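# Screw two red-taped housing corners, then return tools

## Task

Take screws from the screw feeder and drive one into the hole at each of the two housing corners marked with red tape. Each counts as tight only when the driver motor stopped on its own at the torque limit (driver_stopped_at_torque=1), and the screw must not be turned or moved afterwards. A screw that was pushed in rather than turned must be fully backed out and driven again. The two unmarked holes must stay empty; any screw tip left in one fails the task. Afterwards, hang every tool in the stand slot it came from, unlock, and move the arm well away from the tools. A tool still locked on counts as part of the arm.

## Robot and tools

ROBOT. One arm ending in a tool changer with a flat face. Three tools hang in stand slots: grip50 and grip85 (two-finger grippers) and driver (screwdriver with a spring-loaded hex key and a suction sleeve). tool_id reports grip50, grip85, driver or none. Only cam_wrist (672x504) gives images.

FRAMES. Scene frame: origin on the table top below the arm base, +z up, +y to the left when facing +x. Positions in metres, orientations as quaternions written w, x, y, z. end_effector_position is always the centre of the changer face; the face's z axis points out of the arm. Tool points in mm on the face axes: grip50 grip point (0, -25, 180); grip85 grip point (0, 0, 173) closed, 13 mm closer when fully open; driver key tip (66, 20, 345). Grippers close along face x.

THE ROW. Every motion argument is one row of 17 numbers (schema allows up to 23) for the single arm, in this order: x, y, z, qw, qx, qy, qz, tool/lock, grip50_position, grip50_force_limit, grip50_speed, grip85_position, grip85_force_limit, grip85_speed, driver_spindle, driver_torque_limit, driver_sleeve_vacuum. The first seven are an absolute pose of the changer face in the scene frame, not an offset. The last ten are scaled to -1..1. Repeat the wanted quaternion in every row; the reported one may have drifted.

execute_actions(actions): a list of actions, each a list of up to 15 rows, one row per 1/30 s step; a short list repeats its final row to fill 15 steps. An empty list just reports state and images. An action is rejected if its target lies more than 0.6 m from the current changer face along any face axis; if the first action is bad, nothing runs. Each step clips the command to within 100 mm and 16 degrees of the measured pose, and motion trails commands by about 0.17 s, so far targets need several actions.

move(target, speed, stop_force, blocking): straight path of the face to one absolute row. speed 0.002 to 0.5 m/s (default 0.25), turning up to twice that in rad/s; paths are 0.5 to 10 s. stop_force 9 to 40 N ends the path when push against the motion rises that much; use it only at very low speed, never on moves that rotate, and omit it when backing off a surface. blocking=false returns after 0.5 s (not with stop_force); then use wait or stop before other motion. The result adds a move: line: done, contact, held, off_target, moving or fault, plus limits (paced = pose clipped; held = some steps blocked, possible sudden speed-up later).

wait(seconds 0..10) lets time pass. stop brakes a running move. zoom_image(camera "cam_wrist", region [x0, y0, x1, y1]) pixels, top-left origin, at most 504x504. finished_scene(scene) ends the current scene by its number; irreversible, do it only when everything is done.

TOOL CHANNELS. tool/lock: positive locks, negative unlocks, 0 keeps the last command; about 1 s. grip positions: +1 fully open (50 or 85 mm); pads meet near -0.65 (grip50) or -0.8 (grip85); -1 closes until stopped. force_limit -1..+1 maps about 20 N to 185 N (grip50) or 235 N (grip85). speed maps about 20 to 150 mm/s. object_status: 0 moving, 1 blocked while opening, 2 blocked while closing (a real grip), 3 reached target or pads met. A change of 0.01 or more counts as a new command. grip50 opening mm is about (250 - measured counts) x 0.202. driver_spindle +1 = 500 rpm driving in, -1 reverse, persists between calls: finish actions with 0. driver_torque_limit maps 0.3 to 1.2 N m. driver_sleeve_vacuum above 0.01 holds a screw; anything else releases it.

PICKING UP A TOOL. Face centre within about 1 mm of the plate centre and within about 1 degree of its tilt, face -y aimed at the fork's open side. When plate_near = 1, send lock +1 and wait for locked = 1. Readings show n/a until the tool is ready; grippers close and reopen on their own then. Remove it by rising roughly 20 mm (between 10 and 30), sliding at least 110 mm along face -y out of the fork, then rising. The driver's muffler and air fitting pass just outside the fork arm on the face +x side.

RETURNING A TOOL. Reverse the removal path into its original slot. When in_stand = 1, stay still, send lock -1, wait for unlocked = 1, then move clear. Unlocking elsewhere is refused (unlock_refused = 1). Fork arms sit 40 to 70 mm either side of slot centre along face x, front ends 45 mm toward the opening, tops 18 mm under a hung plate's face; slots are 180 mm apart; plate stops are 10 mm tall. The changer is 63 mm wide; its contact block reaches 46 mm on face -y, its lock motor 58 mm on face +y.

SCREWING. With suction on, driver_screw_detected = 1 when sleeve vacuum exceeds 30 kPa. To seat the key, press it onto the screw head about 2 mm past contact and rotate slowly (spindle about ±0.2 or less). The screw advances 0.7 mm per turn; move the arm along with it. The motor halts at 95 % of the torque limit and driver_stopped_at_torque reads 1; restart needs spindle at 0 or below for 0.5 s. driver_turns counts turns, positive inward; if loosening does not lower it, raise the torque limit.

RESULT LINES. State gives face pose and velocities; Hand target is the pose being pursued; pose unreachable means the clearance check altered or blocked the command. Wrist force and torque are on face axes, noisy (offset up to about 4 N), saturating near 50 N. MOTOR HOT appears at 70 °C; 85 °C brakes the arm.

AVOID. The arm is stiff: targets beyond a contact can trigger a fault (150 N external force or joint torque past limits: wrist joints 26.3 N m, others 141 N m), which stops it for 10 s. Approach contacts slowly. Do not drop screws or tools, slam, or knock anything off the table. Loose objects may be nudged occasionally.

Each tool is called after "Request:" as name(argument=value, ...), one argument or row to a line, values as JSON.

## Session

Request:
execute_actions(
  actions=[],
)

Scene clock: 0.00 s.
end_effector_position=(+0.3295, +0.0156, +0.2985) locked=0 unlocked=1 plate_near=0 in_stand=0 unlock_refused=0 tool_id=none grip50_position_measured=n/a grip50_object_status=n/a grip85_position_measured=n/a grip85_object_status=n/a driver_sleeve_vacuum_kpa=n/a driver_screw_detected=n/a driver_stopped_at_torque=n/a driver_turns=n/a end_effector_quat_wxyz=(+0.516, -0.561, +0.638, -0.111) end_effector_velocity=(-0.000, -0.000, -0.000) end_effector_angular_velocity=(+0.001, +0.001, -0.001)
Joint positions: [ 0.009 -0.968  2.757 -4.244 -1.677  1.317]
Joint velocities: [-0.001  0.     0.    -0.001  0.     0.001]
Motor temperatures (°C, as the motors report them): [23 20 24 31 31 34]
Wrist force (N, on the end effector, along its own x y z axes, offset not removed): no reading
Wrist torque (N m, same axes, about the end effector's origin, offset not removed): no reading
Hand target: +0.330, +0.016, +0.299; +0.516, -0.561, +0.638, -0.111

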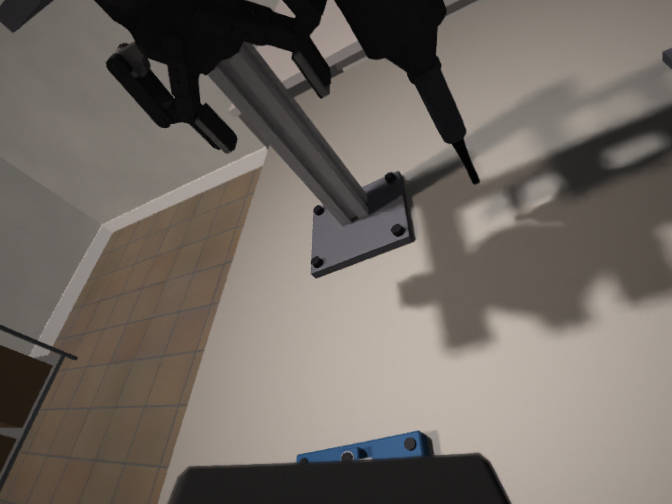

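Request:
move(
  target=[0.45,0.05,0.68,0.15,-0.691,0.691,-0.15,0,0,0,0,0,0,0,0,0,0],
)

Scene clock: 5.37 s.
end_effector_position=(+0.4497, +0.0496, +0.6802) locked=0 unlocked=1 plate_near=0 in_stand=0 unlock_refused=0 tool_id=none grip50_position_measured=n/a grip50_object_status=n/a grip85_position_measured=n/a grip85_object_status=n/a driver_sleeve_vacuum_kpa=n/a driver_screw_detected=n/a driver_stopped_at_torque=n/a driver_turns=n/a end_effector_quat_wxyz=(-0.152, +0.691, -0.691, +0.151) end_effector_velocity=(+0.000, +0.001, +0.002) end_effector_angular_velocity=(-0.009, +0.016, -0.003)
Joint positions: [ 0.69  -1.108  1.323 -1.508 -2.451  2.271]
Joint velocities: [ 0.001  0.011 -0.024  0.043  0.003  0.023]
Motor temperatures (°C, as the motors report them): [23 20 24 31 31 34]
Wrist force (N, on the end effector, along its own x y z axes, offset not removed): [-2.0 3.6 1.8]
Wrist torque (N m, same axes, about the end effector's origin, offset not removed): [0.24 -0.12 -0.16]
Hand target: +0.450, +0.050, +0.680; -0.151, +0.691, -0.691, +0.150
Off the commanded pose: 0.001 m, 0 deg.
move: done
camera_calibration (this result's frames):
cam_wrist: T_world_to_cam=[[-0.0404632, -0.998865, 0.0251384, 0.0573626], [-0.990129, 0.0367049, -0.135271, 0.596662], [0.134195, -0.0303638, -0.99049, 0.658488], [0, 0, 0, 1]] pos_world=[0.504727, 0.0553912, 0.731495]

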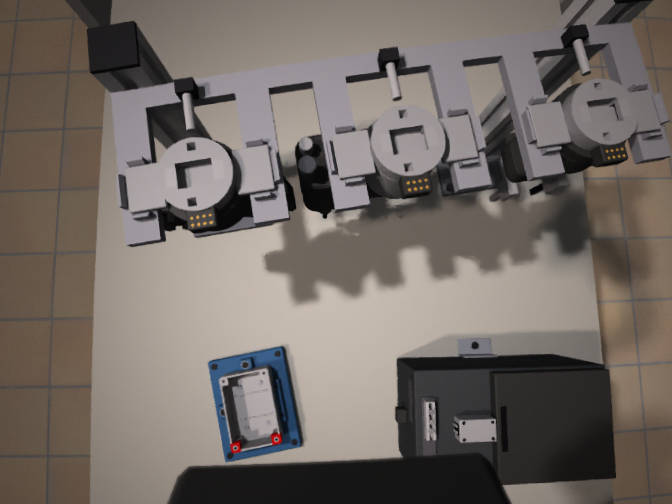

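Request:
zoom_image(
  camera="cam_wrist",
  region=[190,320,530,480],
)

Request:
move(
  target=[0.36,0.0,0.5,0,1,0,0,0,0,0,0,0,0,0,0,0,0],
  speed=0.4,
)

Request:
move(
  target=[0.62,-0.02,0.56,0,0.6607,0.7507,0,0,0,0,0,0,0,0,0,0,0],
  speed=0.4,
)

Region (190, 320, 530, 480) of cam_wrist's 672x504 image, scaled by 1.482, with more detail than that image has; it fills the top 237 rows of this view, and the rest is white.

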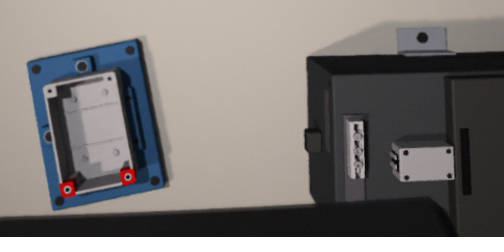

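Scene clock: 12.03 s.
end_effector_position=(+0.3602, +0.0003, +0.5001) locked=0 unlocked=1 plate_near=0 in_stand=0 unlock_refused=0 tool_id=none grip50_position_measured=n/a grip50_object_status=n/a grip85_position_measured=n/a grip85_object_status=n/a driver_sleeve_vacuum_kpa=n/a driver_screw_detected=n/a driver_stopped_at_torque=n/a driver_turns=n/a end_effector_quat_wxyz=(+0.000, +1.000, -0.001, +0.000) end_effector_velocity=(-0.001, -0.000, -0.003) end_effector_angular_velocity=(-0.002, +0.002, +0.016)
Joint positions: [ 0.512 -1.36   1.799 -1.446 -2.233  0.786]
Joint velocities: [-0.003 -0.002  0.008 -0.003 -0.001 -0.017]
Motor temperatures (°C, as the motors report them): [23 20 24 31 31 34]
Wrist force (N, on the end effector, along its own x y z axes, offset not removed): [-1.0 1.4 1.9]
Wrist torque (N m, same axes, about the end effector's origin, offset not removed): [-0.06 0.05 -0.23]
Hand target: +0.360, +0.000, +0.500; +0.000, +1.000, -0.000, +0.000
Off the commanded pose: 0.000 m, 0 deg.
move: done
camera_calibration (this result's frames):
cam_wrist: T_world_to_cam=[[0.998724, -0.0282824, 0.0418354, -0.373956], [-0.0392701, -0.955822, 0.291311, -0.0701072], [0.0317483, -0.292582, -0.955713, 0.510215], [0, 0, 0, 1]] pos_world=[0.354527, 0.0716933, 0.523687]

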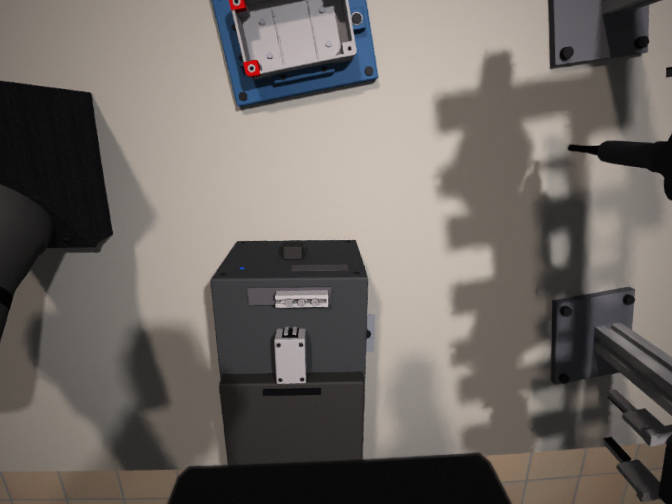

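Scene clock: 14.83 s.
end_effector_position=(+0.6196, -0.0203, +0.5599) locked=0 unlocked=1 plate_near=0 in_stand=0 unlock_refused=0 tool_id=none grip50_position_measured=n/a grip50_object_status=n/a grip85_position_measured=n/a grip85_object_status=n/a driver_sleeve_vacuum_kpa=n/a driver_screw_detected=n/a driver_stopped_at_torque=n/a driver_turns=n/a end_effector_quat_wxyz=(+0.000, +0.661, +0.750, -0.000) end_effector_velocity=(+0.002, -0.000, +0.001) end_effector_angular_velocity=(+0.001, +0.002, +0.015)
Joint positions: [ 0.354 -0.885  0.981 -1.221 -2.309 -1.093]
Joint velocities: [-0.001  0.007 -0.015  0.009  0.001 -0.015]
Motor temperatures (°C, as the motors report them): [23 20 24 31 31 34]
Wrist force (N, on the end effector, along its own x y z axes, offset not removed): [-2.7 0.2 1.4]
Wrist torque (N m, same axes, about the end effector's origin, offset not removed): [-0.07 -0.08 -0.26]
Hand target: +0.620, -0.020, +0.560; +0.000, +0.661, +0.751, -0.000
Off the commanded pose: 0.001 m, 0 deg.
move: done
camera_calibration (this result's frames):
cam_wrist: T_world_to_cam=[[-0.0988424, 0.994255, 0.0410745, 0.0651148], [0.95318, 0.0827429, 0.290863, -0.690577], [0.285793, 0.067901, -0.955883, 0.403068], [0, 0, 0, 1]] pos_world=[0.549486, -0.0349691, 0.583475]

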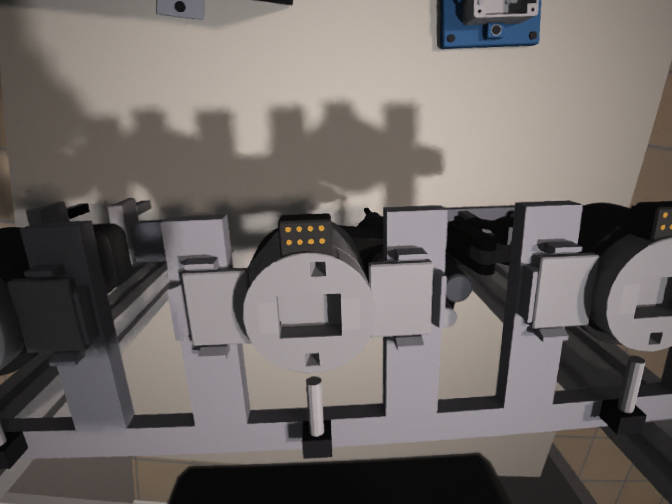

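Request:
move(
  target=[0.625,-0.033,0.47,0,0.6607,0.7507,0,0,0,0,0,0,0,0,0,0,0],
)

Scene clock: 20.40 s.
end_effector_position=(+0.6250, -0.0330, +0.4703) locked=0 unlocked=1 plate_near=0 in_stand=0 unlock_refused=0 tool_id=none grip50_position_measured=n/a grip50_object_status=n/a grip85_position_measured=n/a grip85_object_status=n/a driver_sleeve_vacuum_kpa=n/a driver_screw_detected=n/a driver_stopped_at_torque=n/a driver_turns=n/a end_effector_quat_wxyz=(-0.000, +0.661, +0.751, -0.000) end_effector_velocity=(+0.000, -0.000, -0.003) end_effector_angular_velocity=(+0.001, -0.004, -0.000)
Joint positions: [ 0.257 -0.958  1.254 -1.505 -2.347 -1.218]
Joint velocities: [-0.003 -0.003  0.009 -0.015 -0.002 -0.007]
Motor temperatures (°C, as the motors report them): [23 20 24 31 31 34]
Wrist force (N, on the end effector, along its own x y z axes, offset not removed): [0.3 0.6 3.4]
Wrist torque (N m, same axes, about the end effector's origin, offset not removed): [-0.10 -0.26 -0.25]
Hand target: +0.625, -0.033, +0.470; +0.000, +0.661, +0.751, -0.000
Off the commanded pose: 0.000 m, 0 deg.
move: done
camera_calibration (this result's frames):
cam_wrist: T_world_to_cam=[[-0.100783, 0.994059, 0.0410953, 0.0831135], [0.953227, 0.0846475, 0.290162, -0.668315], [0.284959, 0.0684165, -0.956095, 0.31741], [0, 0, 0, 1]] pos_world=[0.554983, -0.0477646, 0.493978]

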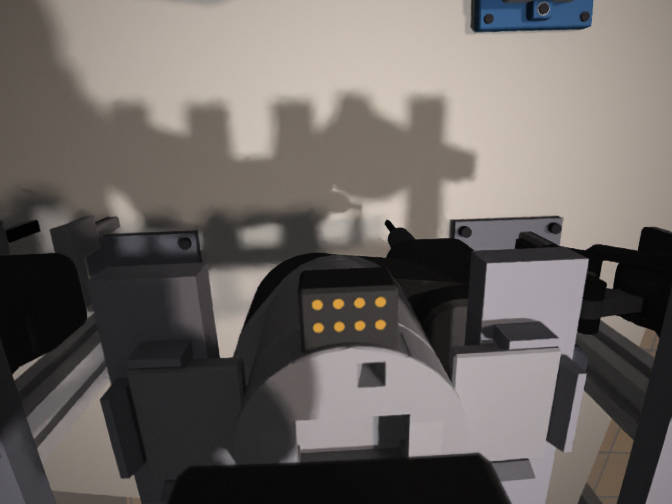

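Request:
move(
  target=[0.634,-0.033,0.422,0,0.6607,0.7507,0,0,0,0,0,0,0,0,0,0,0],
  speed=0.1,
)

Request:
move(
  target=[0.634,-0.033,0.398,0,0.6607,0.7507,0,0,0,0,0,0,0,0,0,0,0],
  speed=0.004,
  stop_force=12,
)

Scene clock: 24.97 s.
end_effector_position=(+0.6339, -0.0330, +0.4224) locked=0 unlocked=1 plate_near=0 in_stand=0 unlock_refused=0 tool_id=none grip50_position_measured=n/a grip50_object_status=n/a grip85_position_measured=n/a grip85_object_status=n/a driver_sleeve_vacuum_kpa=n/a driver_screw_detected=n/a driver_stopped_at_torque=n/a driver_turns=n/a end_effector_quat_wxyz=(-0.000, +0.661, +0.751, -0.000) end_effector_velocity=(+0.001, +0.000, -0.002) end_effector_angular_velocity=(+0.001, -0.003, -0.001)
Joint positions: [ 0.205 -0.953  1.346 -1.651 -2.364 -1.288]
Joint velocities: [-0.002  0.     0.005 -0.011 -0.001 -0.005]
Motor temperatures (°C, as the motors report them): [23 20 24 31 31 34]
Wrist force (N, on the end effector, along its own x y z axes, offset not removed): [1.2 1.9 0.2]
Wrist torque (N m, same axes, about the end effector's origin, offset not removed): [0.10 -0.23 -0.28]
Hand target: +0.634, -0.033, +0.422; +0.000, +0.661, +0.751, -0.000
Off the commanded pose: 0.000 m, 0 deg.
move: done
camera_calibration (this result's frames):
cam_wrist: T_world_to_cam=[[-0.100866, 0.994042, 0.041317, 0.0859988], [0.953148, 0.0846453, 0.290421, -0.662956], [0.285193, 0.0686748, -0.956007, 0.268819], [0, 0, 0, 1]] pos_world=[0.563904, -0.0478315, 0.445976]

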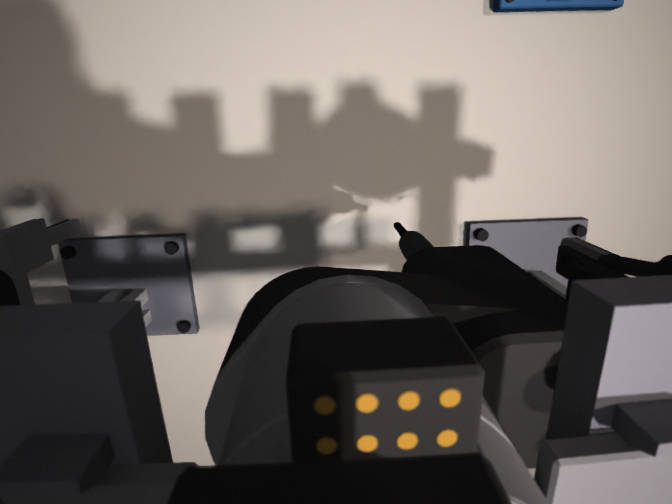

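Scene clock: 25.47 s.
end_effector_position=(+0.6339, -0.0329, +0.4219) locked=0 unlocked=1 plate_near=0 in_stand=0 unlock_refused=0 tool_id=none grip50_position_measured=n/a grip50_object_status=n/a grip85_position_measured=n/a grip85_object_status=n/a driver_sleeve_vacuum_kpa=n/a driver_screw_detected=n/a driver_stopped_at_torque=n/a driver_turns=n/a end_effector_quat_wxyz=(+0.000, +0.661, +0.751, -0.000) end_effector_velocity=(+0.000, -0.001, +0.000) end_effector_angular_velocity=(-0.001, +0.002, +0.002)
Joint positions: [ 0.204 -0.953  1.348 -1.653 -2.364 -1.288]
Joint velocities: [-0.    -0.    -0.003  0.006 -0.    -0.001]
Motor temperatures (°C, as the motors report them): [23 20 24 31 31 34]
Wrist force (N, on the end effector, along its own x y z axes, offset not removed): [1.1 9.5 -30.6]
Wrist torque (N m, same axes, about the end effector's origin, offset not removed): [-0.11 -0.43 -0.22]
Hand target: +0.634, -0.033, +0.422; +0.000, +0.661, +0.751, -0.000
Off the commanded pose: 0.024 m, 0 deg.
move: contact
camera_calibration (this result's frames):
cam_wrist: T_world_to_cam=[[-0.101151, 0.994016, 0.0412465, 0.0861648], [0.953113, 0.0849366, 0.290452, -0.662764], [0.28521, 0.0686921, -0.956, 0.268332], [0, 0, 0, 1]] pos_world=[0.563874, -0.0477885, 0.445473]

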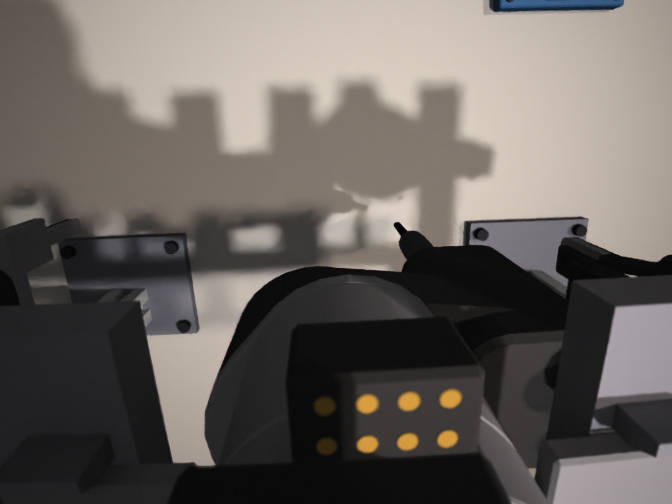

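Request:
move(
  target=[0.6355,-0.0318,0.4235,0,0.6607,0.7507,0,0,0,0,0,0,0,0,0,0,0],
  speed=0.01,
)

Request:
move(
  target=[0.6355,-0.0318,0.398,0,0.6607,0.7507,0,0,0,0,0,0,0,0,0,0,0],
  speed=0.004,
  stop_force=12,
)

Scene clock: 27.97 s.
end_effector_position=(+0.6354, -0.0319, +0.4234) locked=0 unlocked=1 plate_near=0 in_stand=0 unlock_refused=0 tool_id=none grip50_position_measured=n/a grip50_object_status=n/a grip85_position_measured=n/a grip85_object_status=n/a driver_sleeve_vacuum_kpa=n/a driver_screw_detected=n/a driver_stopped_at_torque=n/a driver_turns=n/a end_effector_quat_wxyz=(-0.000, +0.661, +0.751, -0.000) end_effector_velocity=(+0.001, +0.001, +0.001) end_effector_angular_velocity=(+0.001, -0.001, -0.000)
Joint positions: [ 0.206 -0.949  1.339 -1.647 -2.364 -1.286]
Joint velocities: [ 0.002  0.003 -0.006  0.003  0.001  0.001]
Motor temperatures (°C, as the motors report them): [23 20 24 31 31 34]
Wrist force (N, on the end effector, along its own x y z axes, offset not removed): [-0.2 1.4 1.7]
Wrist torque (N m, same axes, about the end effector's origin, offset not removed): [-0.02 -0.20 -0.25]
Hand target: +0.635, -0.032, +0.424; -0.000, +0.661, +0.751, +0.000
Off the commanded pose: 0.000 m, 0 deg.
move: done
camera_calibration (this result's frames):
cam_wrist: T_world_to_cam=[[-0.10092, 0.994029, 0.0414836, 0.0849482], [0.953096, 0.0846369, 0.290593, -0.664778], [0.285347, 0.0688645, -0.955947, 0.269199], [0, 0, 0, 1]] pos_world=[0.565355, -0.0467146, 0.446996]

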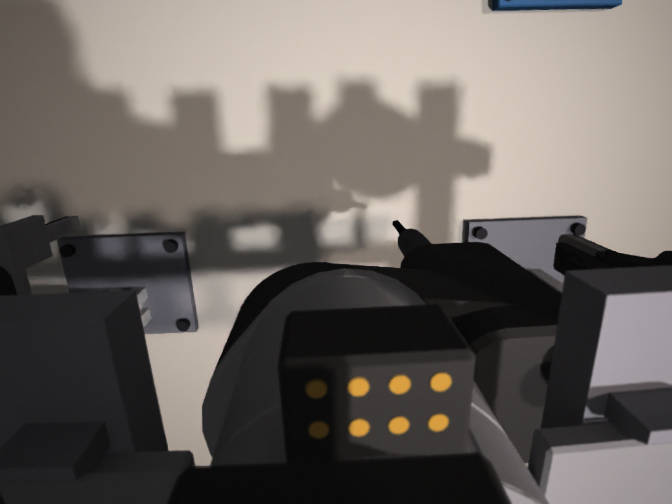

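Scene clock: 28.73 s.
end_effector_position=(+0.6353, -0.0318, +0.4219) locked=0 unlocked=1 plate_near=0 in_stand=0 unlock_refused=0 tool_id=none grip50_position_measured=n/a grip50_object_status=n/a grip85_position_measured=n/a grip85_object_status=n/a driver_sleeve_vacuum_kpa=n/a driver_screw_detected=n/a driver_stopped_at_torque=n/a driver_turns=n/a end_effector_quat_wxyz=(-0.000, +0.661, +0.751, +0.000) end_effector_velocity=(-0.001, +0.000, -0.000) end_effector_angular_velocity=(-0.002, +0.004, +0.005)
Joint positions: [ 0.205 -0.949  1.343 -1.652 -2.364 -1.288]
Joint velocities: [ 0.     0.    -0.001  0.007  0.    -0.001]
Motor temperatures (°C, as the motors report them): [23 20 24 31 31 34]
Wrist force (N, on the end effector, along its own x y z axes, offset not removed): [2.2 3.9 -26.1]
Wrist torque (N m, same axes, about the end effector's origin, offset not removed): [-0.10 -0.50 -0.34]
Hand target: +0.635, -0.032, +0.422; -0.000, +0.661, +0.751, +0.000
Off the commanded pose: 0.024 m, 0 deg.
move: contact
camera_calibration (this result's frames):
cam_wrist: T_world_to_cam=[[-0.101197, 0.993998, 0.0415641, 0.085089], [0.953052, 0.0848743, 0.290669, -0.664282], [0.285397, 0.0690277, -0.95592, 0.267721], [0, 0, 0, 1]] pos_world=[0.565299, -0.0466779, 0.44547]

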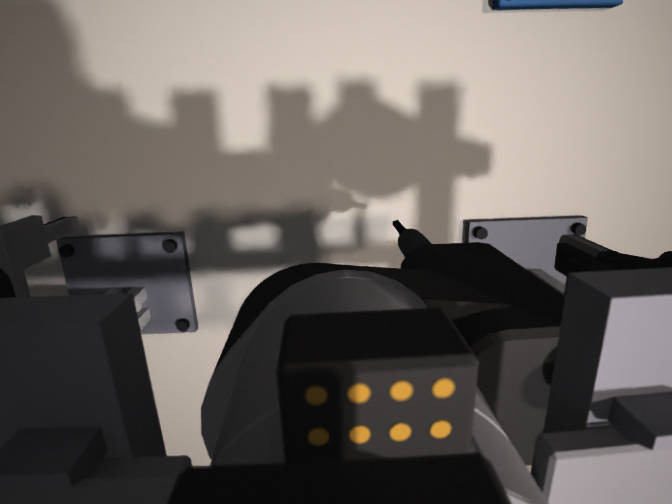

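Request:
move(
  target=[0.635,-0.029,0.4235,0,0.6607,0.7507,0,0,0,0,0,0,0,0,0,0,0],
  speed=0.01,
)

Request:
move(
  target=[0.635,-0.029,0.398,0,0.6607,0.7507,0,0,0,0,0,0,0,0,0,0,0],
  speed=0.004,
  stop_force=12,
)

Scene clock: 31.40 s.
end_effector_position=(+0.6350, -0.0292, +0.4234) locked=0 unlocked=1 plate_near=0 in_stand=0 unlock_refused=0 tool_id=none grip50_position_measured=n/a grip50_object_status=n/a grip85_position_measured=n/a grip85_object_status=n/a driver_sleeve_vacuum_kpa=n/a driver_screw_detected=n/a driver_stopped_at_torque=n/a driver_turns=n/a end_effector_quat_wxyz=(-0.000, +0.661, +0.751, +0.000) end_effector_velocity=(-0.000, +0.001, +0.001) end_effector_angular_velocity=(+0.000, +0.000, -0.001)
Joint positions: [ 0.209 -0.946  1.339 -1.647 -2.363 -1.282]
Joint velocities: [ 0.002  0.002 -0.002  0.002  0.001  0.003]
Motor temperatures (°C, as the motors report them): [23 20 24 31 31 34]
Wrist force (N, on the end effector, along its own x y z axes, offset not removed): [-1.2 3.4 3.4]
Wrist torque (N m, same axes, about the end effector's origin, offset not removed): [0.14 -0.12 -0.11]
Hand target: +0.635, -0.029, +0.424; -0.000, +0.661, +0.751, +0.000
Off the commanded pose: 0.000 m, 0 deg.
move: done
camera_calibration (this result's frames):
cam_wrist: T_world_to_cam=[[-0.100927, 0.994027, 0.0415158, 0.0822191], [0.953092, 0.0846336, 0.290608, -0.664657], [0.285358, 0.0688986, -0.955941, 0.269117], [0, 0, 0, 1]] pos_world=[0.564982, -0.0440175, 0.447001]

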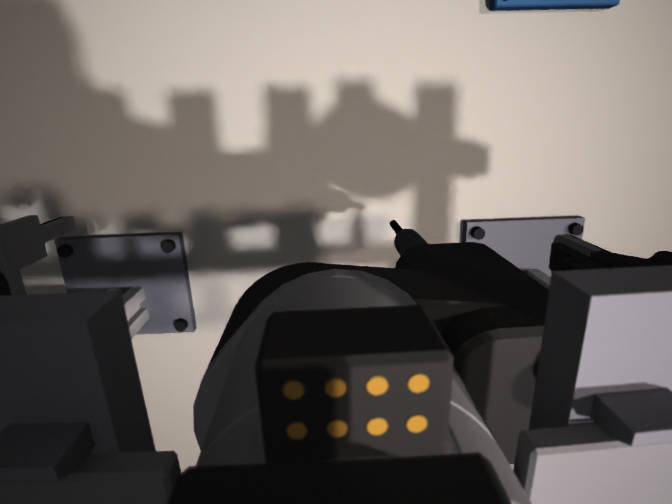

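Scene clock: 32.40 s.
end_effector_position=(+0.6349, -0.0291, +0.4209) locked=0 unlocked=1 plate_near=0 in_stand=0 unlock_refused=0 tool_id=none grip50_position_measured=n/a grip50_object_status=n/a grip85_position_measured=n/a grip85_object_status=n/a driver_sleeve_vacuum_kpa=n/a driver_screw_detected=n/a driver_stopped_at_torque=n/a driver_turns=n/a end_effector_quat_wxyz=(+0.000, +0.661, +0.751, +0.000) end_effector_velocity=(-0.001, +0.000, +0.000) end_effector_angular_velocity=(-0.002, +0.004, +0.005)
Joint positions: [ 0.207 -0.946  1.345 -1.655 -2.364 -1.286]
Joint velocities: [ 0.001  0.    -0.001  0.008  0.     0.001]
Motor temperatures (°C, as the motors report them): [23 20 24 31 31 34]
Wrist force (N, on the end effector, along its own x y z axes, offset not removed): [10.4 10.1 -23.9]
Wrist torque (N m, same axes, about the end effector's origin, offset not removed): [-0.14 -0.37 -0.35]
Hand target: +0.635, -0.029, +0.421; -0.000, +0.661, +0.751, +0.000
Off the commanded pose: 0.023 m, 0 deg.
move: contact
camera_calibration (this result's frames):
cam_wrist: T_world_to_cam=[[-0.101252, 0.993994, 0.0415264, 0.0824292], [0.953053, 0.0849391, 0.290645, -0.66385], [0.285372, 0.0690052, -0.955929, 0.266755], [0, 0, 0, 1]] pos_world=[0.564906, -0.0439548, 0.444521]

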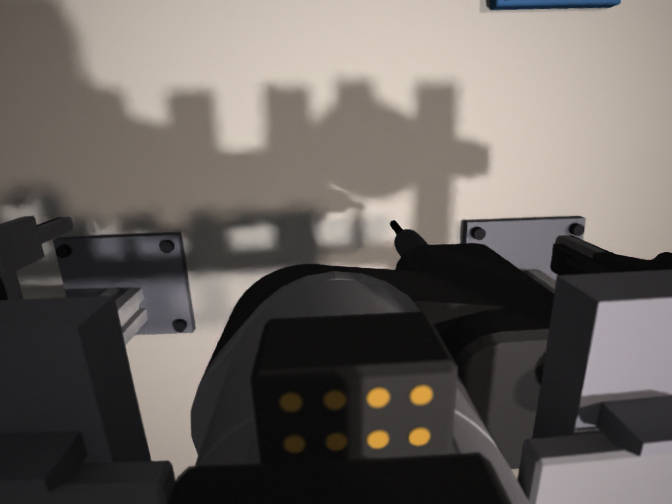

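Request:
move(
  target=[0.6348,-0.027,0.4215,0,0.6607,0.7507,0,0,0,0,0,0,0,0,0,0,0],
  speed=0.01,
)

Request:
move(
  target=[0.6348,-0.027,0.398,0,0.6607,0.7507,0,0,0,0,0,0,0,0,0,0,0],
  speed=0.004,
  stop_force=12,
)

Scene clock: 36.97 s.
end_effector_position=(+0.6348, -0.0271, +0.4215) locked=0 unlocked=1 plate_near=0 in_stand=0 unlock_refused=0 tool_id=none grip50_position_measured=n/a grip50_object_status=n/a grip85_position_measured=n/a grip85_object_status=n/a driver_sleeve_vacuum_kpa=n/a driver_screw_detected=n/a driver_stopped_at_torque=n/a driver_turns=n/a end_effector_quat_wxyz=(-0.000, +0.661, +0.751, -0.000) end_effector_velocity=(-0.000, +0.001, -0.000) end_effector_angular_velocity=(-0.001, +0.001, +0.002)
Joint positions: [ 0.209 -0.944  1.343 -1.654 -2.363 -1.282]
Joint velocities: [0.002 0.001 0.    0.001 0.    0.001]
Motor temperatures (°C, as the motors report them): [23 20 24 31 31 34]
Wrist force (N, on the end effector, along its own x y z axes, offset not removed): [0.2 2.0 2.2]
Wrist torque (N m, same axes, about the end effector's origin, offset not removed): [0.15 -0.10 -0.18]
Hand target: +0.635, -0.027, +0.422; -0.000, +0.661, +0.751, +0.000
Off the commanded pose: 0.000 m, 0 deg.
move: done
camera_calibration (this result's frames):
cam_wrist: T_world_to_cam=[[-0.100922, 0.994028, 0.041503, 0.0802514], [0.9531, 0.0846339, 0.290582, -0.664059], [0.285335, 0.0688826, -0.955949, 0.267199], [0, 0, 0, 1]] pos_world=[0.564773, -0.0419756, 0.445062]

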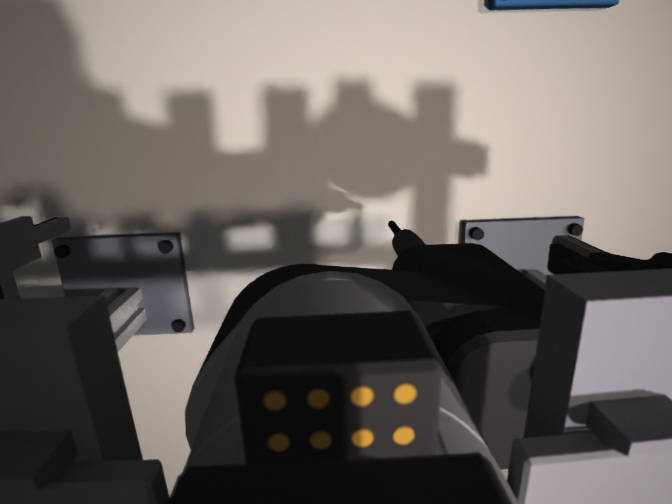

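Scene clock: 38.23 s.
end_effector_position=(+0.6348, -0.0272, +0.4179) locked=0 unlocked=1 plate_near=0 in_stand=0 unlock_refused=0 tool_id=none grip50_position_measured=n/a grip50_object_status=n/a grip85_position_measured=n/a grip85_object_status=n/a driver_sleeve_vacuum_kpa=n/a driver_screw_detected=n/a driver_stopped_at_torque=n/a driver_turns=n/a end_effector_quat_wxyz=(+0.000, +0.661, +0.751, -0.000) end_effector_velocity=(-0.000, -0.000, +0.000) end_effector_angular_velocity=(-0.002, +0.002, +0.003)
Joint positions: [ 0.205 -0.944  1.352 -1.665 -2.364 -1.287]
Joint velocities: [ 0.001  0.    -0.002  0.006 -0.     0.   ]
Motor temperatures (°C, as the motors report them): [23 20 24 31 31 34]
Wrist force (N, on the end effector, along its own x y z axes, offset not removed): [2.3 17.4 -25.7]
Wrist torque (N m, same axes, about the end effector's origin, offset not removed): [0.13 -0.18 -0.42]
Hand target: +0.635, -0.027, +0.418; +0.000, +0.661, +0.751, -0.000
Off the commanded pose: 0.020 m, 0 deg.
move: contact
camera_calibration (this result's frames):
cam_wrist: T_world_to_cam=[[-0.101109, 0.994012, 0.0414263, 0.0805605], [0.953086, 0.0848365, 0.290569, -0.662965], [0.285315, 0.068862, -0.955957, 0.263794], [0, 0, 0, 1]] pos_world=[0.564744, -0.0419999, 0.441475]

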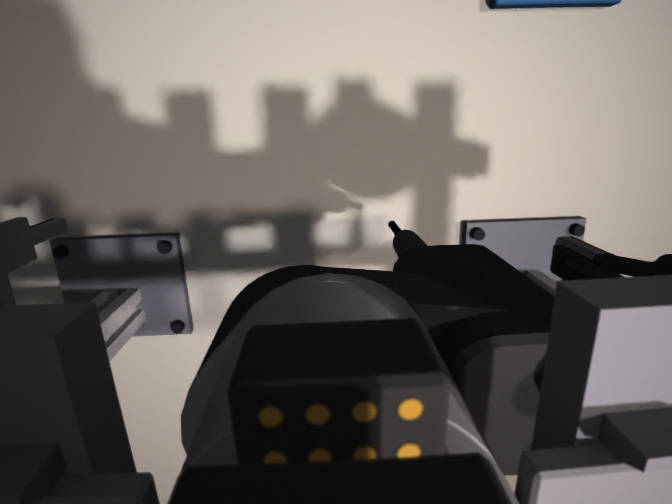

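Request:
move(
  target=[0.636,-0.0266,0.4185,0,0.6607,0.7507,0,0,0,0,0,0,0,0,0,0,0],
  speed=0.01,
)

Request:
move(
  target=[0.636,-0.0266,0.398,0,0.6607,0.7507,0,0,0,0,0,0,0,0,0,0,0],
  speed=0.004,
  stop_force=15,
)

Scene clock: 40.20 s.
end_effector_position=(+0.6359, -0.0266, +0.4185) locked=0 unlocked=1 plate_near=0 in_stand=0 unlock_refused=0 tool_id=none grip50_position_measured=n/a grip50_object_status=n/a grip85_position_measured=n/a grip85_object_status=n/a driver_sleeve_vacuum_kpa=n/a driver_screw_detected=n/a driver_stopped_at_torque=n/a driver_turns=n/a end_effector_quat_wxyz=(+0.000, +0.661, +0.751, -0.000) end_effector_velocity=(+0.001, +0.000, +0.000) end_effector_angular_velocity=(+0.000, +0.000, +0.000)
Joint positions: [ 0.206 -0.941  1.346 -1.662 -2.364 -1.286]
Joint velocities: [ 0.     0.002 -0.003  0.002  0.     0.001]
Motor temperatures (°C, as the motors report them): [23 20 24 31 31 34]
Wrist force (N, on the end effector, along its own x y z axes, offset not removed): [-1.8 2.1 1.8]
Wrist torque (N m, same axes, about the end effector's origin, offset not removed): [0.14 0.04 -0.21]
Hand target: +0.636, -0.027, +0.419; +0.000, +0.661, +0.751, +0.000
Off the commanded pose: 0.000 m, 0 deg.
move: done
camera_calibration (this result's frames):
cam_wrist: T_world_to_cam=[[-0.100919, 0.99403, 0.0414805, 0.079996], [0.953094, 0.084636, 0.290599, -0.664292], [0.285354, 0.0688618, -0.955945, 0.263974], [0, 0, 0, 1]] pos_world=[0.56588, -0.0414731, 0.442069]

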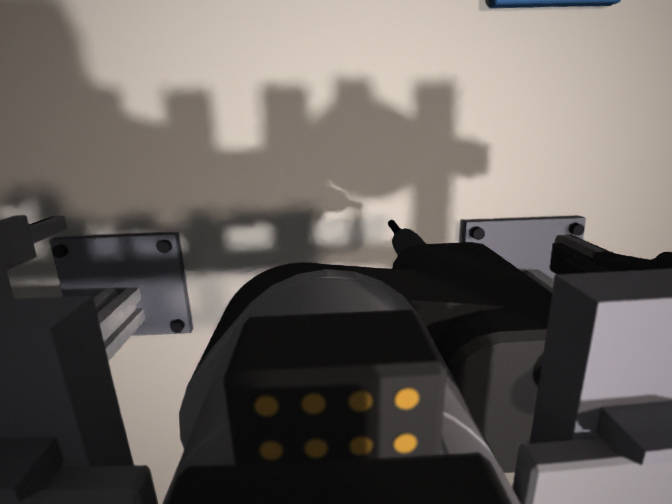

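Scene clock: 42.33 s.
end_effector_position=(+0.6359, -0.0266, +0.4114) locked=0 unlocked=1 plate_near=1 in_stand=1 unlock_refused=0 tool_id=none grip50_position_measured=n/a grip50_object_status=n/a grip85_position_measured=n/a grip85_object_status=n/a driver_sleeve_vacuum_kpa=n/a driver_screw_detected=n/a driver_stopped_at_torque=n/a driver_turns=n/a end_effector_quat_wxyz=(+0.000, +0.661, +0.751, -0.000) end_effector_velocity=(-0.000, -0.000, +0.001) end_effector_angular_velocity=(-0.001, +0.001, -0.001)
Joint positions: [ 0.199 -0.942  1.362 -1.684 -2.366 -1.296]
Joint velocities: [ 0.001  0.    -0.002  0.006  0.     0.004]
Motor temperatures (°C, as the motors report them): [23 20 24 31 31 34]
Wrist force (N, on the end effector, along its own x y z axes, offset not removed): [12.9 25.3 -25.1]
Wrist torque (N m, same axes, about the end effector's origin, offset not removed): [-0.43 -0.18 -1.21]
Hand target: +0.636, -0.027, +0.412; +0.000, +0.661, +0.751, +0.000
Off the commanded pose: 0.013 m, 0 deg.
move: contact
camera_calibration (this result's frames):
cam_wrist: T_world_to_cam=[[-0.101128, 0.994011, 0.0414261, 0.0804362], [0.95306, 0.084849, 0.290651, -0.662246], [0.285395, 0.0688746, -0.955932, 0.25722], [0, 0, 0, 1]] pos_world=[0.565885, -0.0414795, 0.435035]

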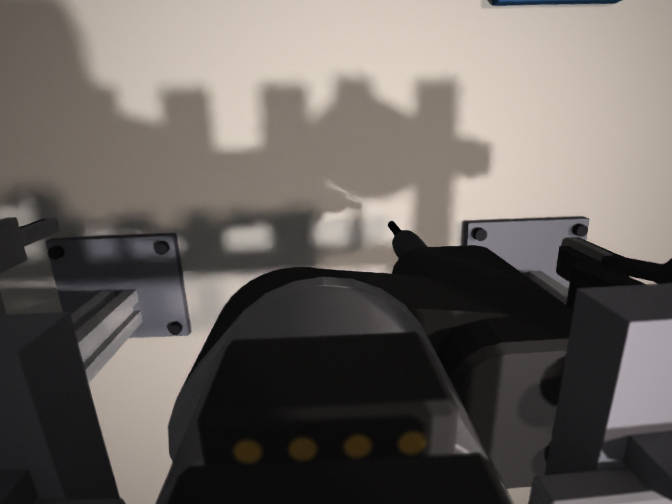

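Request:
execute_actions(
  actions=[
    [[0.6365,-0.0263,0.4114,0,0.657,0.7539,0,0,0,0,0,0,0,0,0,0,0]],
    [[0.6365,-0.0263,0.4112,0,0.657,0.7539,0,1,0,0,0,0,0,0,0,0,0]],
    [[0.6365,-0.0263,0.4112,0,0.657,0.7539,0,1,0,0,0,0,0,0,0,0,0]],
    [[0.6365,-0.0263,0.4112,0,0.657,0.7539,0,1,0,0,0,0,0,0,0,0,0]],
  ],
)

Scene clock: 47.13 s.
end_effector_position=(+0.6365, -0.0263, +0.4112) locked=1 unlocked=0 plate_near=1 in_stand=1 unlock_refused=0 tool_id=driver grip50_position_measured=n/a grip50_object_status=n/a grip85_position_measured=n/a grip85_object_status=n/a driver_sleeve_vacuum_kpa=n/a driver_screw_detected=n/a driver_stopped_at_torque=n/a driver_turns=n/a end_effector_quat_wxyz=(+0.000, +0.657, +0.754, +0.000) end_effector_velocity=(-0.000, +0.000, +0.001) end_effector_angular_velocity=(-0.000, -0.002, -0.000)
Joint positions: [ 0.199 -0.941  1.361 -1.685 -2.366 -1.306]
Joint velocities: [ 0.001  0.    -0.001  0.    -0.     0.001]
Motor temperatures (°C, as the motors report them): [23 20 24 31 31 34]
Wrist force (N, on the end effector, along its own x y z axes, offset not removed): [-2.5 1.0 -25.6]
Wrist torque (N m, same axes, about the end effector's origin, offset not removed): [-0.62 0.13 -0.10]
Hand target: +0.637, -0.026, +0.411; +0.000, +0.657, +0.754, +0.000
Off the commanded pose: 0.000 m, 0 deg.
camera_calibration (this result's frames):
cam_wrist: T_world_to_cam=[[-0.110617, 0.992996, 0.0415029, 0.0861634], [0.952216, 0.0939273, 0.290624, -0.661974], [0.28469, 0.0716677, -0.955937, 0.257336], [0, 0, 0, 1]] pos_world=[0.566612, -0.0418252, 0.434806]

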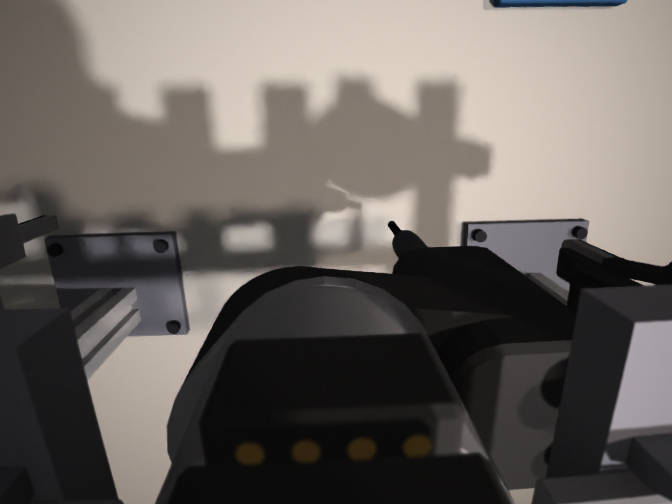

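Request:
move(
  target=[0.6365,-0.0263,0.431,0,0.657,0.7539,0,0,0,0,0,0,0,0,0,0,0],
  speed=0.03,
)

Request:
move(
  target=[0.5125,-0.0434,0.431,0,0.657,0.7539,0,0,0,0,0,0,0,0,0,0,0],
  speed=0.08,
)

Request:
move(
  target=[0.46,-0.07,0.54,0,0.657,0.7539,0,0,0,0,0,0,0,0,0,0,0],
)

Request:
move(
  target=[0.345,-0.173,0.54,0,0.657,0.7539,0,0,0,0,0,0,0,0,0,0,0],
)

Request:
zoom_image(
  camera="cam_wrist",
  region=[310,130,450,250],
)

Scene clock: 51.00 s.
end_effector_position=(+0.6365, -0.0263, +0.4307) locked=1 unlocked=0 plate_near=1 in_stand=0 unlock_refused=0 tool_id=driver grip50_position_measured=n/a grip50_object_status=n/a grip85_position_measured=n/a grip85_object_status=n/a driver_sleeve_vacuum_kpa=0 driver_screw_detected=0 driver_stopped_at_torque=0 driver_turns=0.00 end_effector_quat_wxyz=(+0.000, +0.657, +0.754, +0.000) end_effector_velocity=(-0.000, +0.000, +0.002) end_effector_angular_velocity=(-0.000, +0.001, +0.000)
Joint positions: [ 0.218 -0.938  1.316 -1.623 -2.36  -1.28 ]
Joint velocities: [ 0.003  0.001 -0.006  0.009  0.001  0.004]
Motor temperatures (°C, as the motors report them): [23 20 24 31 31 34]
Wrist force (N, on the end effector, along its own x y z axes, offset not removed): [0.8 1.1 2.3]
Wrist torque (N m, same axes, about the end effector's origin, offset not removed): [0.07 -0.28 -0.25]
Hand target: +0.636, -0.026, +0.431; -0.000, +0.657, +0.754, +0.000
Off the commanded pose: 0.000 m, 0 deg.
move: done
camera_calibration (this result's frames):
cam_wrist: T_world_to_cam=[[-0.110671, 0.992988, 0.0415456, 0.0853636], [0.952197, 0.0939632, 0.290674, -0.667609], [0.284732, 0.0717288, -0.95592, 0.275915], [0, 0, 0, 1]] pos_world=[0.566581, -0.0418254, 0.454262]

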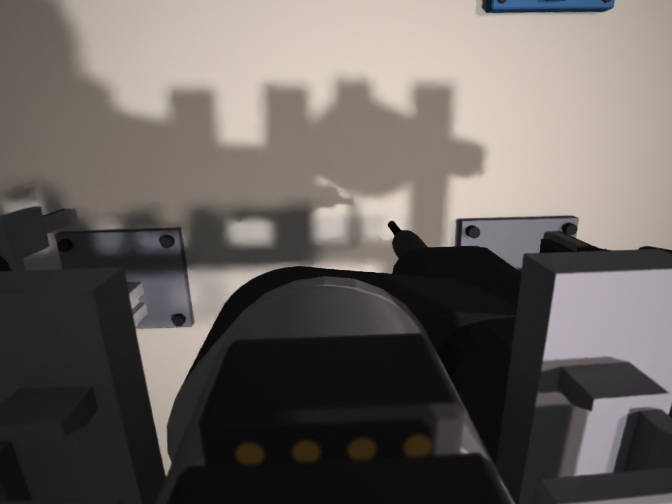

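Scene clock: 53.07 s.
end_effector_position=(+0.5129, -0.0432, +0.4310) locked=1 unlocked=0 plate_near=1 in_stand=0 unlock_refused=0 tool_id=driver grip50_position_measured=n/a grip50_object_status=n/a grip85_position_measured=n/a grip85_object_status=n/a driver_sleeve_vacuum_kpa=0 driver_screw_detected=0 driver_stopped_at_torque=0 driver_turns=0.00 end_effector_quat_wxyz=(-0.000, +0.657, +0.754, +0.000) end_effector_velocity=(-0.003, +0.000, +0.001) end_effector_angular_velocity=(-0.000, -0.001, +0.002)
Joint positions: [ 0.261 -1.2    1.677 -1.682 -2.345 -1.222]
Joint velocities: [ 0.003 -0.006  0.007 -0.001  0.    -0.   ]
Motor temperatures (°C, as the motors report them): [23 20 24 31 31 34]
Wrist force (N, on the end effector, along its own x y z axes, offset not removed): [1.0 1.2 5.4]
Wrist torque (N m, same axes, about the end effector's origin, offset not removed): [-0.09 0.00 -0.24]
Hand target: +0.513, -0.043, +0.431; -0.000, +0.657, +0.754, +0.000
Off the commanded pose: 0.000 m, 0 deg.
move: done
camera_calibration (this result's frames):
cam_wrist: T_world_to_cam=[[-0.110657, 0.992989, 0.0415722, 0.0884545], [0.952222, 0.0939481, 0.290598, -0.548375], [0.284655, 0.0717427, -0.955942, 0.312674], [0, 0, 0, 1]] pos_world=[0.442959, -0.0587476, 0.454578]

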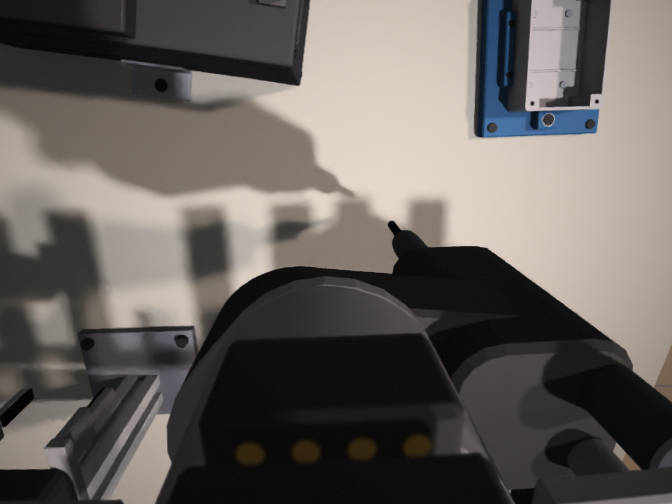

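Scene clock: 54.23 s.
end_effector_position=(+0.4601, -0.0700, +0.5397) locked=1 unlocked=0 plate_near=1 in_stand=0 unlock_refused=0 tool_id=driver grip50_position_measured=n/a grip50_object_status=n/a grip85_position_measured=n/a grip85_object_status=n/a driver_sleeve_vacuum_kpa=0 driver_screw_detected=0 driver_stopped_at_torque=0 driver_turns=0.00 end_effector_quat_wxyz=(-0.000, +0.657, +0.754, +0.000) end_effector_velocity=(-0.001, -0.001, +0.003) end_effector_angular_velocity=(-0.001, +0.002, -0.000)
Joint positions: [ 0.394 -1.285  1.513 -1.321 -2.291 -1.058]
Joint velocities: [ 0.002  0.001 -0.008  0.013  0.001  0.005]
Motor temperatures (°C, as the motors report them): [23 20 24 31 31 34]
Wrist force (N, on the end effector, along its own x y z axes, offset not removed): [-0.1 3.5 2.1]
Wrist torque (N m, same axes, about the end effector's origin, offset not removed): [0.12 -0.10 -0.18]
Hand target: +0.460, -0.070, +0.540; -0.000, +0.657, +0.754, +0.000
Off the commanded pose: 0.000 m, 0 deg.
move: done
camera_calibration (this result's frames):
cam_wrist: T_world_to_cam=[[-0.110724, 0.992966, 0.0419261, 0.104475], [0.952114, 0.0938833, 0.290971, -0.527325], [0.284988, 0.072136, -0.955813, 0.433334], [0, 0, 0, 1]] pos_world=[0.390146, -0.085492, 0.563242]

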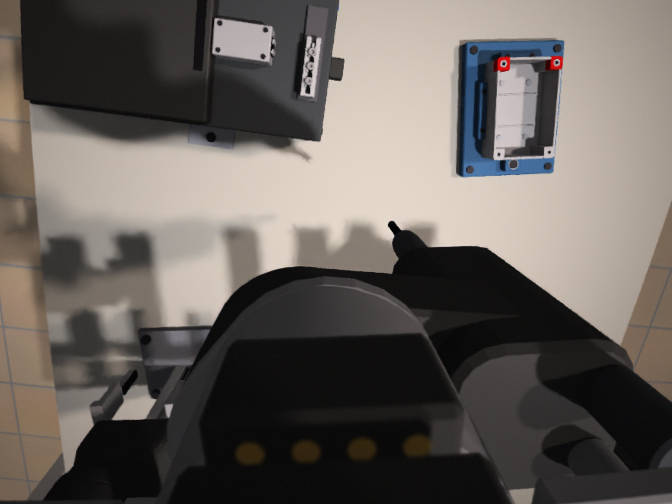

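Scene clock: 55.57 s.
end_effector_position=(+0.3451, -0.1727, +0.5400) locked=1 unlocked=0 plate_near=1 in_stand=0 unlock_refused=0 tool_id=driver grip50_position_measured=n/a grip50_object_status=n/a grip85_position_measured=n/a grip85_object_status=n/a driver_sleeve_vacuum_kpa=0 driver_screw_detected=0 driver_stopped_at_torque=0 driver_turns=0.00 end_effector_quat_wxyz=(+0.000, +0.657, +0.754, -0.000) end_effector_velocity=(-0.002, -0.002, +0.000) end_effector_angular_velocity=(-0.000, -0.000, -0.000)
Joint positions: [ 0.374 -1.63   1.702 -1.181 -2.3   -1.081]
Joint velocities: [ 0.    -0.006  0.003  0.003 -0.     0.   ]
Motor temperatures (°C, as the motors report them): [23 20 24 31 31 34]
Wrist force (N, on the end effector, along its own x y z axes, offset not removed): [-0.6 1.6 2.6]
Wrist torque (N m, same axes, about the end effector's origin, offset not removed): [0.03 0.03 -0.21]
Hand target: +0.345, -0.173, +0.540; +0.000, +0.657, +0.754, -0.000
Off the commanded pose: 0.000 m, 0 deg.
move: done
camera_calibration (this result's frames):
cam_wrist: T_world_to_cam=[[-0.110641, 0.992996, 0.041438, 0.194009], [0.952226, 0.0939724, 0.290577, -0.408164], [0.284648, 0.071608, -0.955954, 0.47386], [0, 0, 0, 1]] pos_world=[0.275246, -0.188226, 0.563552]

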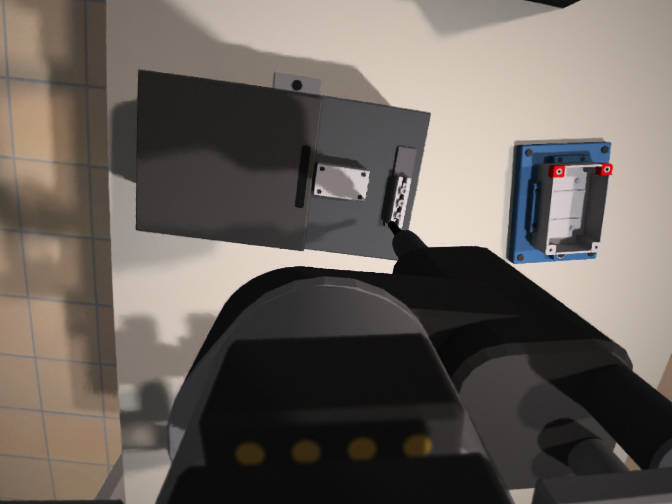

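Region (310, 130, 450, 250) of cam_wrist's 672x504 image, scaled by 3.600, with more detail than that image has; it fills the top 432 rows of this view, and the rest is white.

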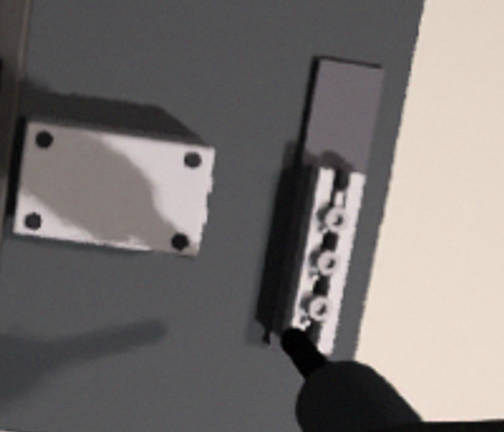

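Request:
move(
  target=[0.328,-0.1603,0.524,0,0.657,0.7539,0,0,0,0,0,0,0,0,0,0,0],
  speed=0.05,
)

Request:
zoom_image(
  camera="cam_wrist",
  region=[360,190,430,260],
)

Scene clock: 58.73 s.
end_effector_position=(+0.3282, -0.1604, +0.5242) locked=1 unlocked=0 plate_near=1 in_stand=0 unlock_refused=0 tool_id=driver grip50_position_measured=n/a grip50_object_status=n/a grip85_position_measured=n/a grip85_object_status=n/a driver_sleeve_vacuum_kpa=0 driver_screw_detected=0 driver_stopped_at_torque=0 driver_turns=0.00 end_effector_quat_wxyz=(-0.000, +0.657, +0.754, -0.000) end_effector_velocity=(-0.002, +0.001, -0.002) end_effector_angular_velocity=(+0.000, +0.000, +0.001)
Joint positions: [ 0.384 -1.662  1.78  -1.218 -2.295 -1.069]
Joint velocities: [ 0.001 -0.003  0.008 -0.004  0.001 -0.   ]
Motor temperatures (°C, as the motors report them): [23 20 24 31 31 34]
Wrist force (N, on the end effector, along its own x y z axes, offset not removed): [-1.8 1.7 1.6]
Wrist torque (N m, same axes, about the end effector's origin, offset not removed): [0.23 -0.10 -0.04]
Hand target: +0.328, -0.160, +0.524; -0.000, +0.657, +0.754, +0.000
Off the commanded pose: 0.000 m, 0 deg.
move: done
camera_calibration (this result's frames):
cam_wrist: T_world_to_cam=[[-0.11064, 0.992994, 0.0414925, 0.180569], [0.95223, 0.0939561, 0.290568, -0.388642], [0.284634, 0.0716587, -0.955954, 0.462753], [0, 0, 0, 1]] pos_world=[0.25834, -0.175949, 0.547805]

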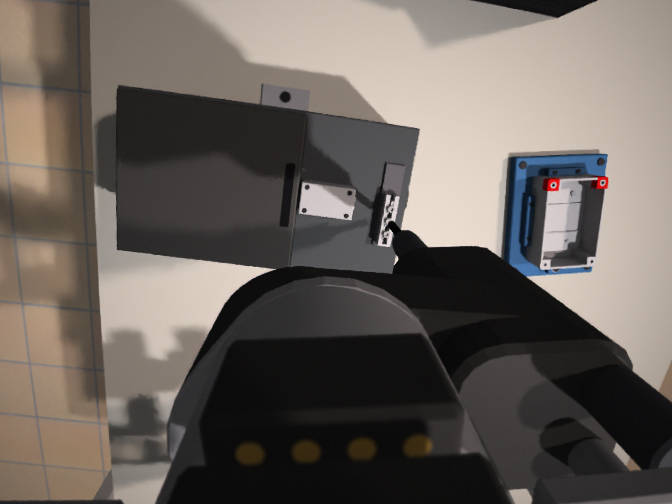

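Region (360, 190, 430, 260) of cam_wrist's 672x504 image, scaled by 7.200, with more detail than that image has.

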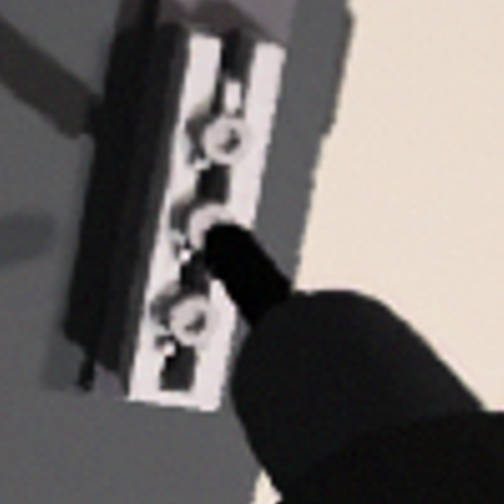

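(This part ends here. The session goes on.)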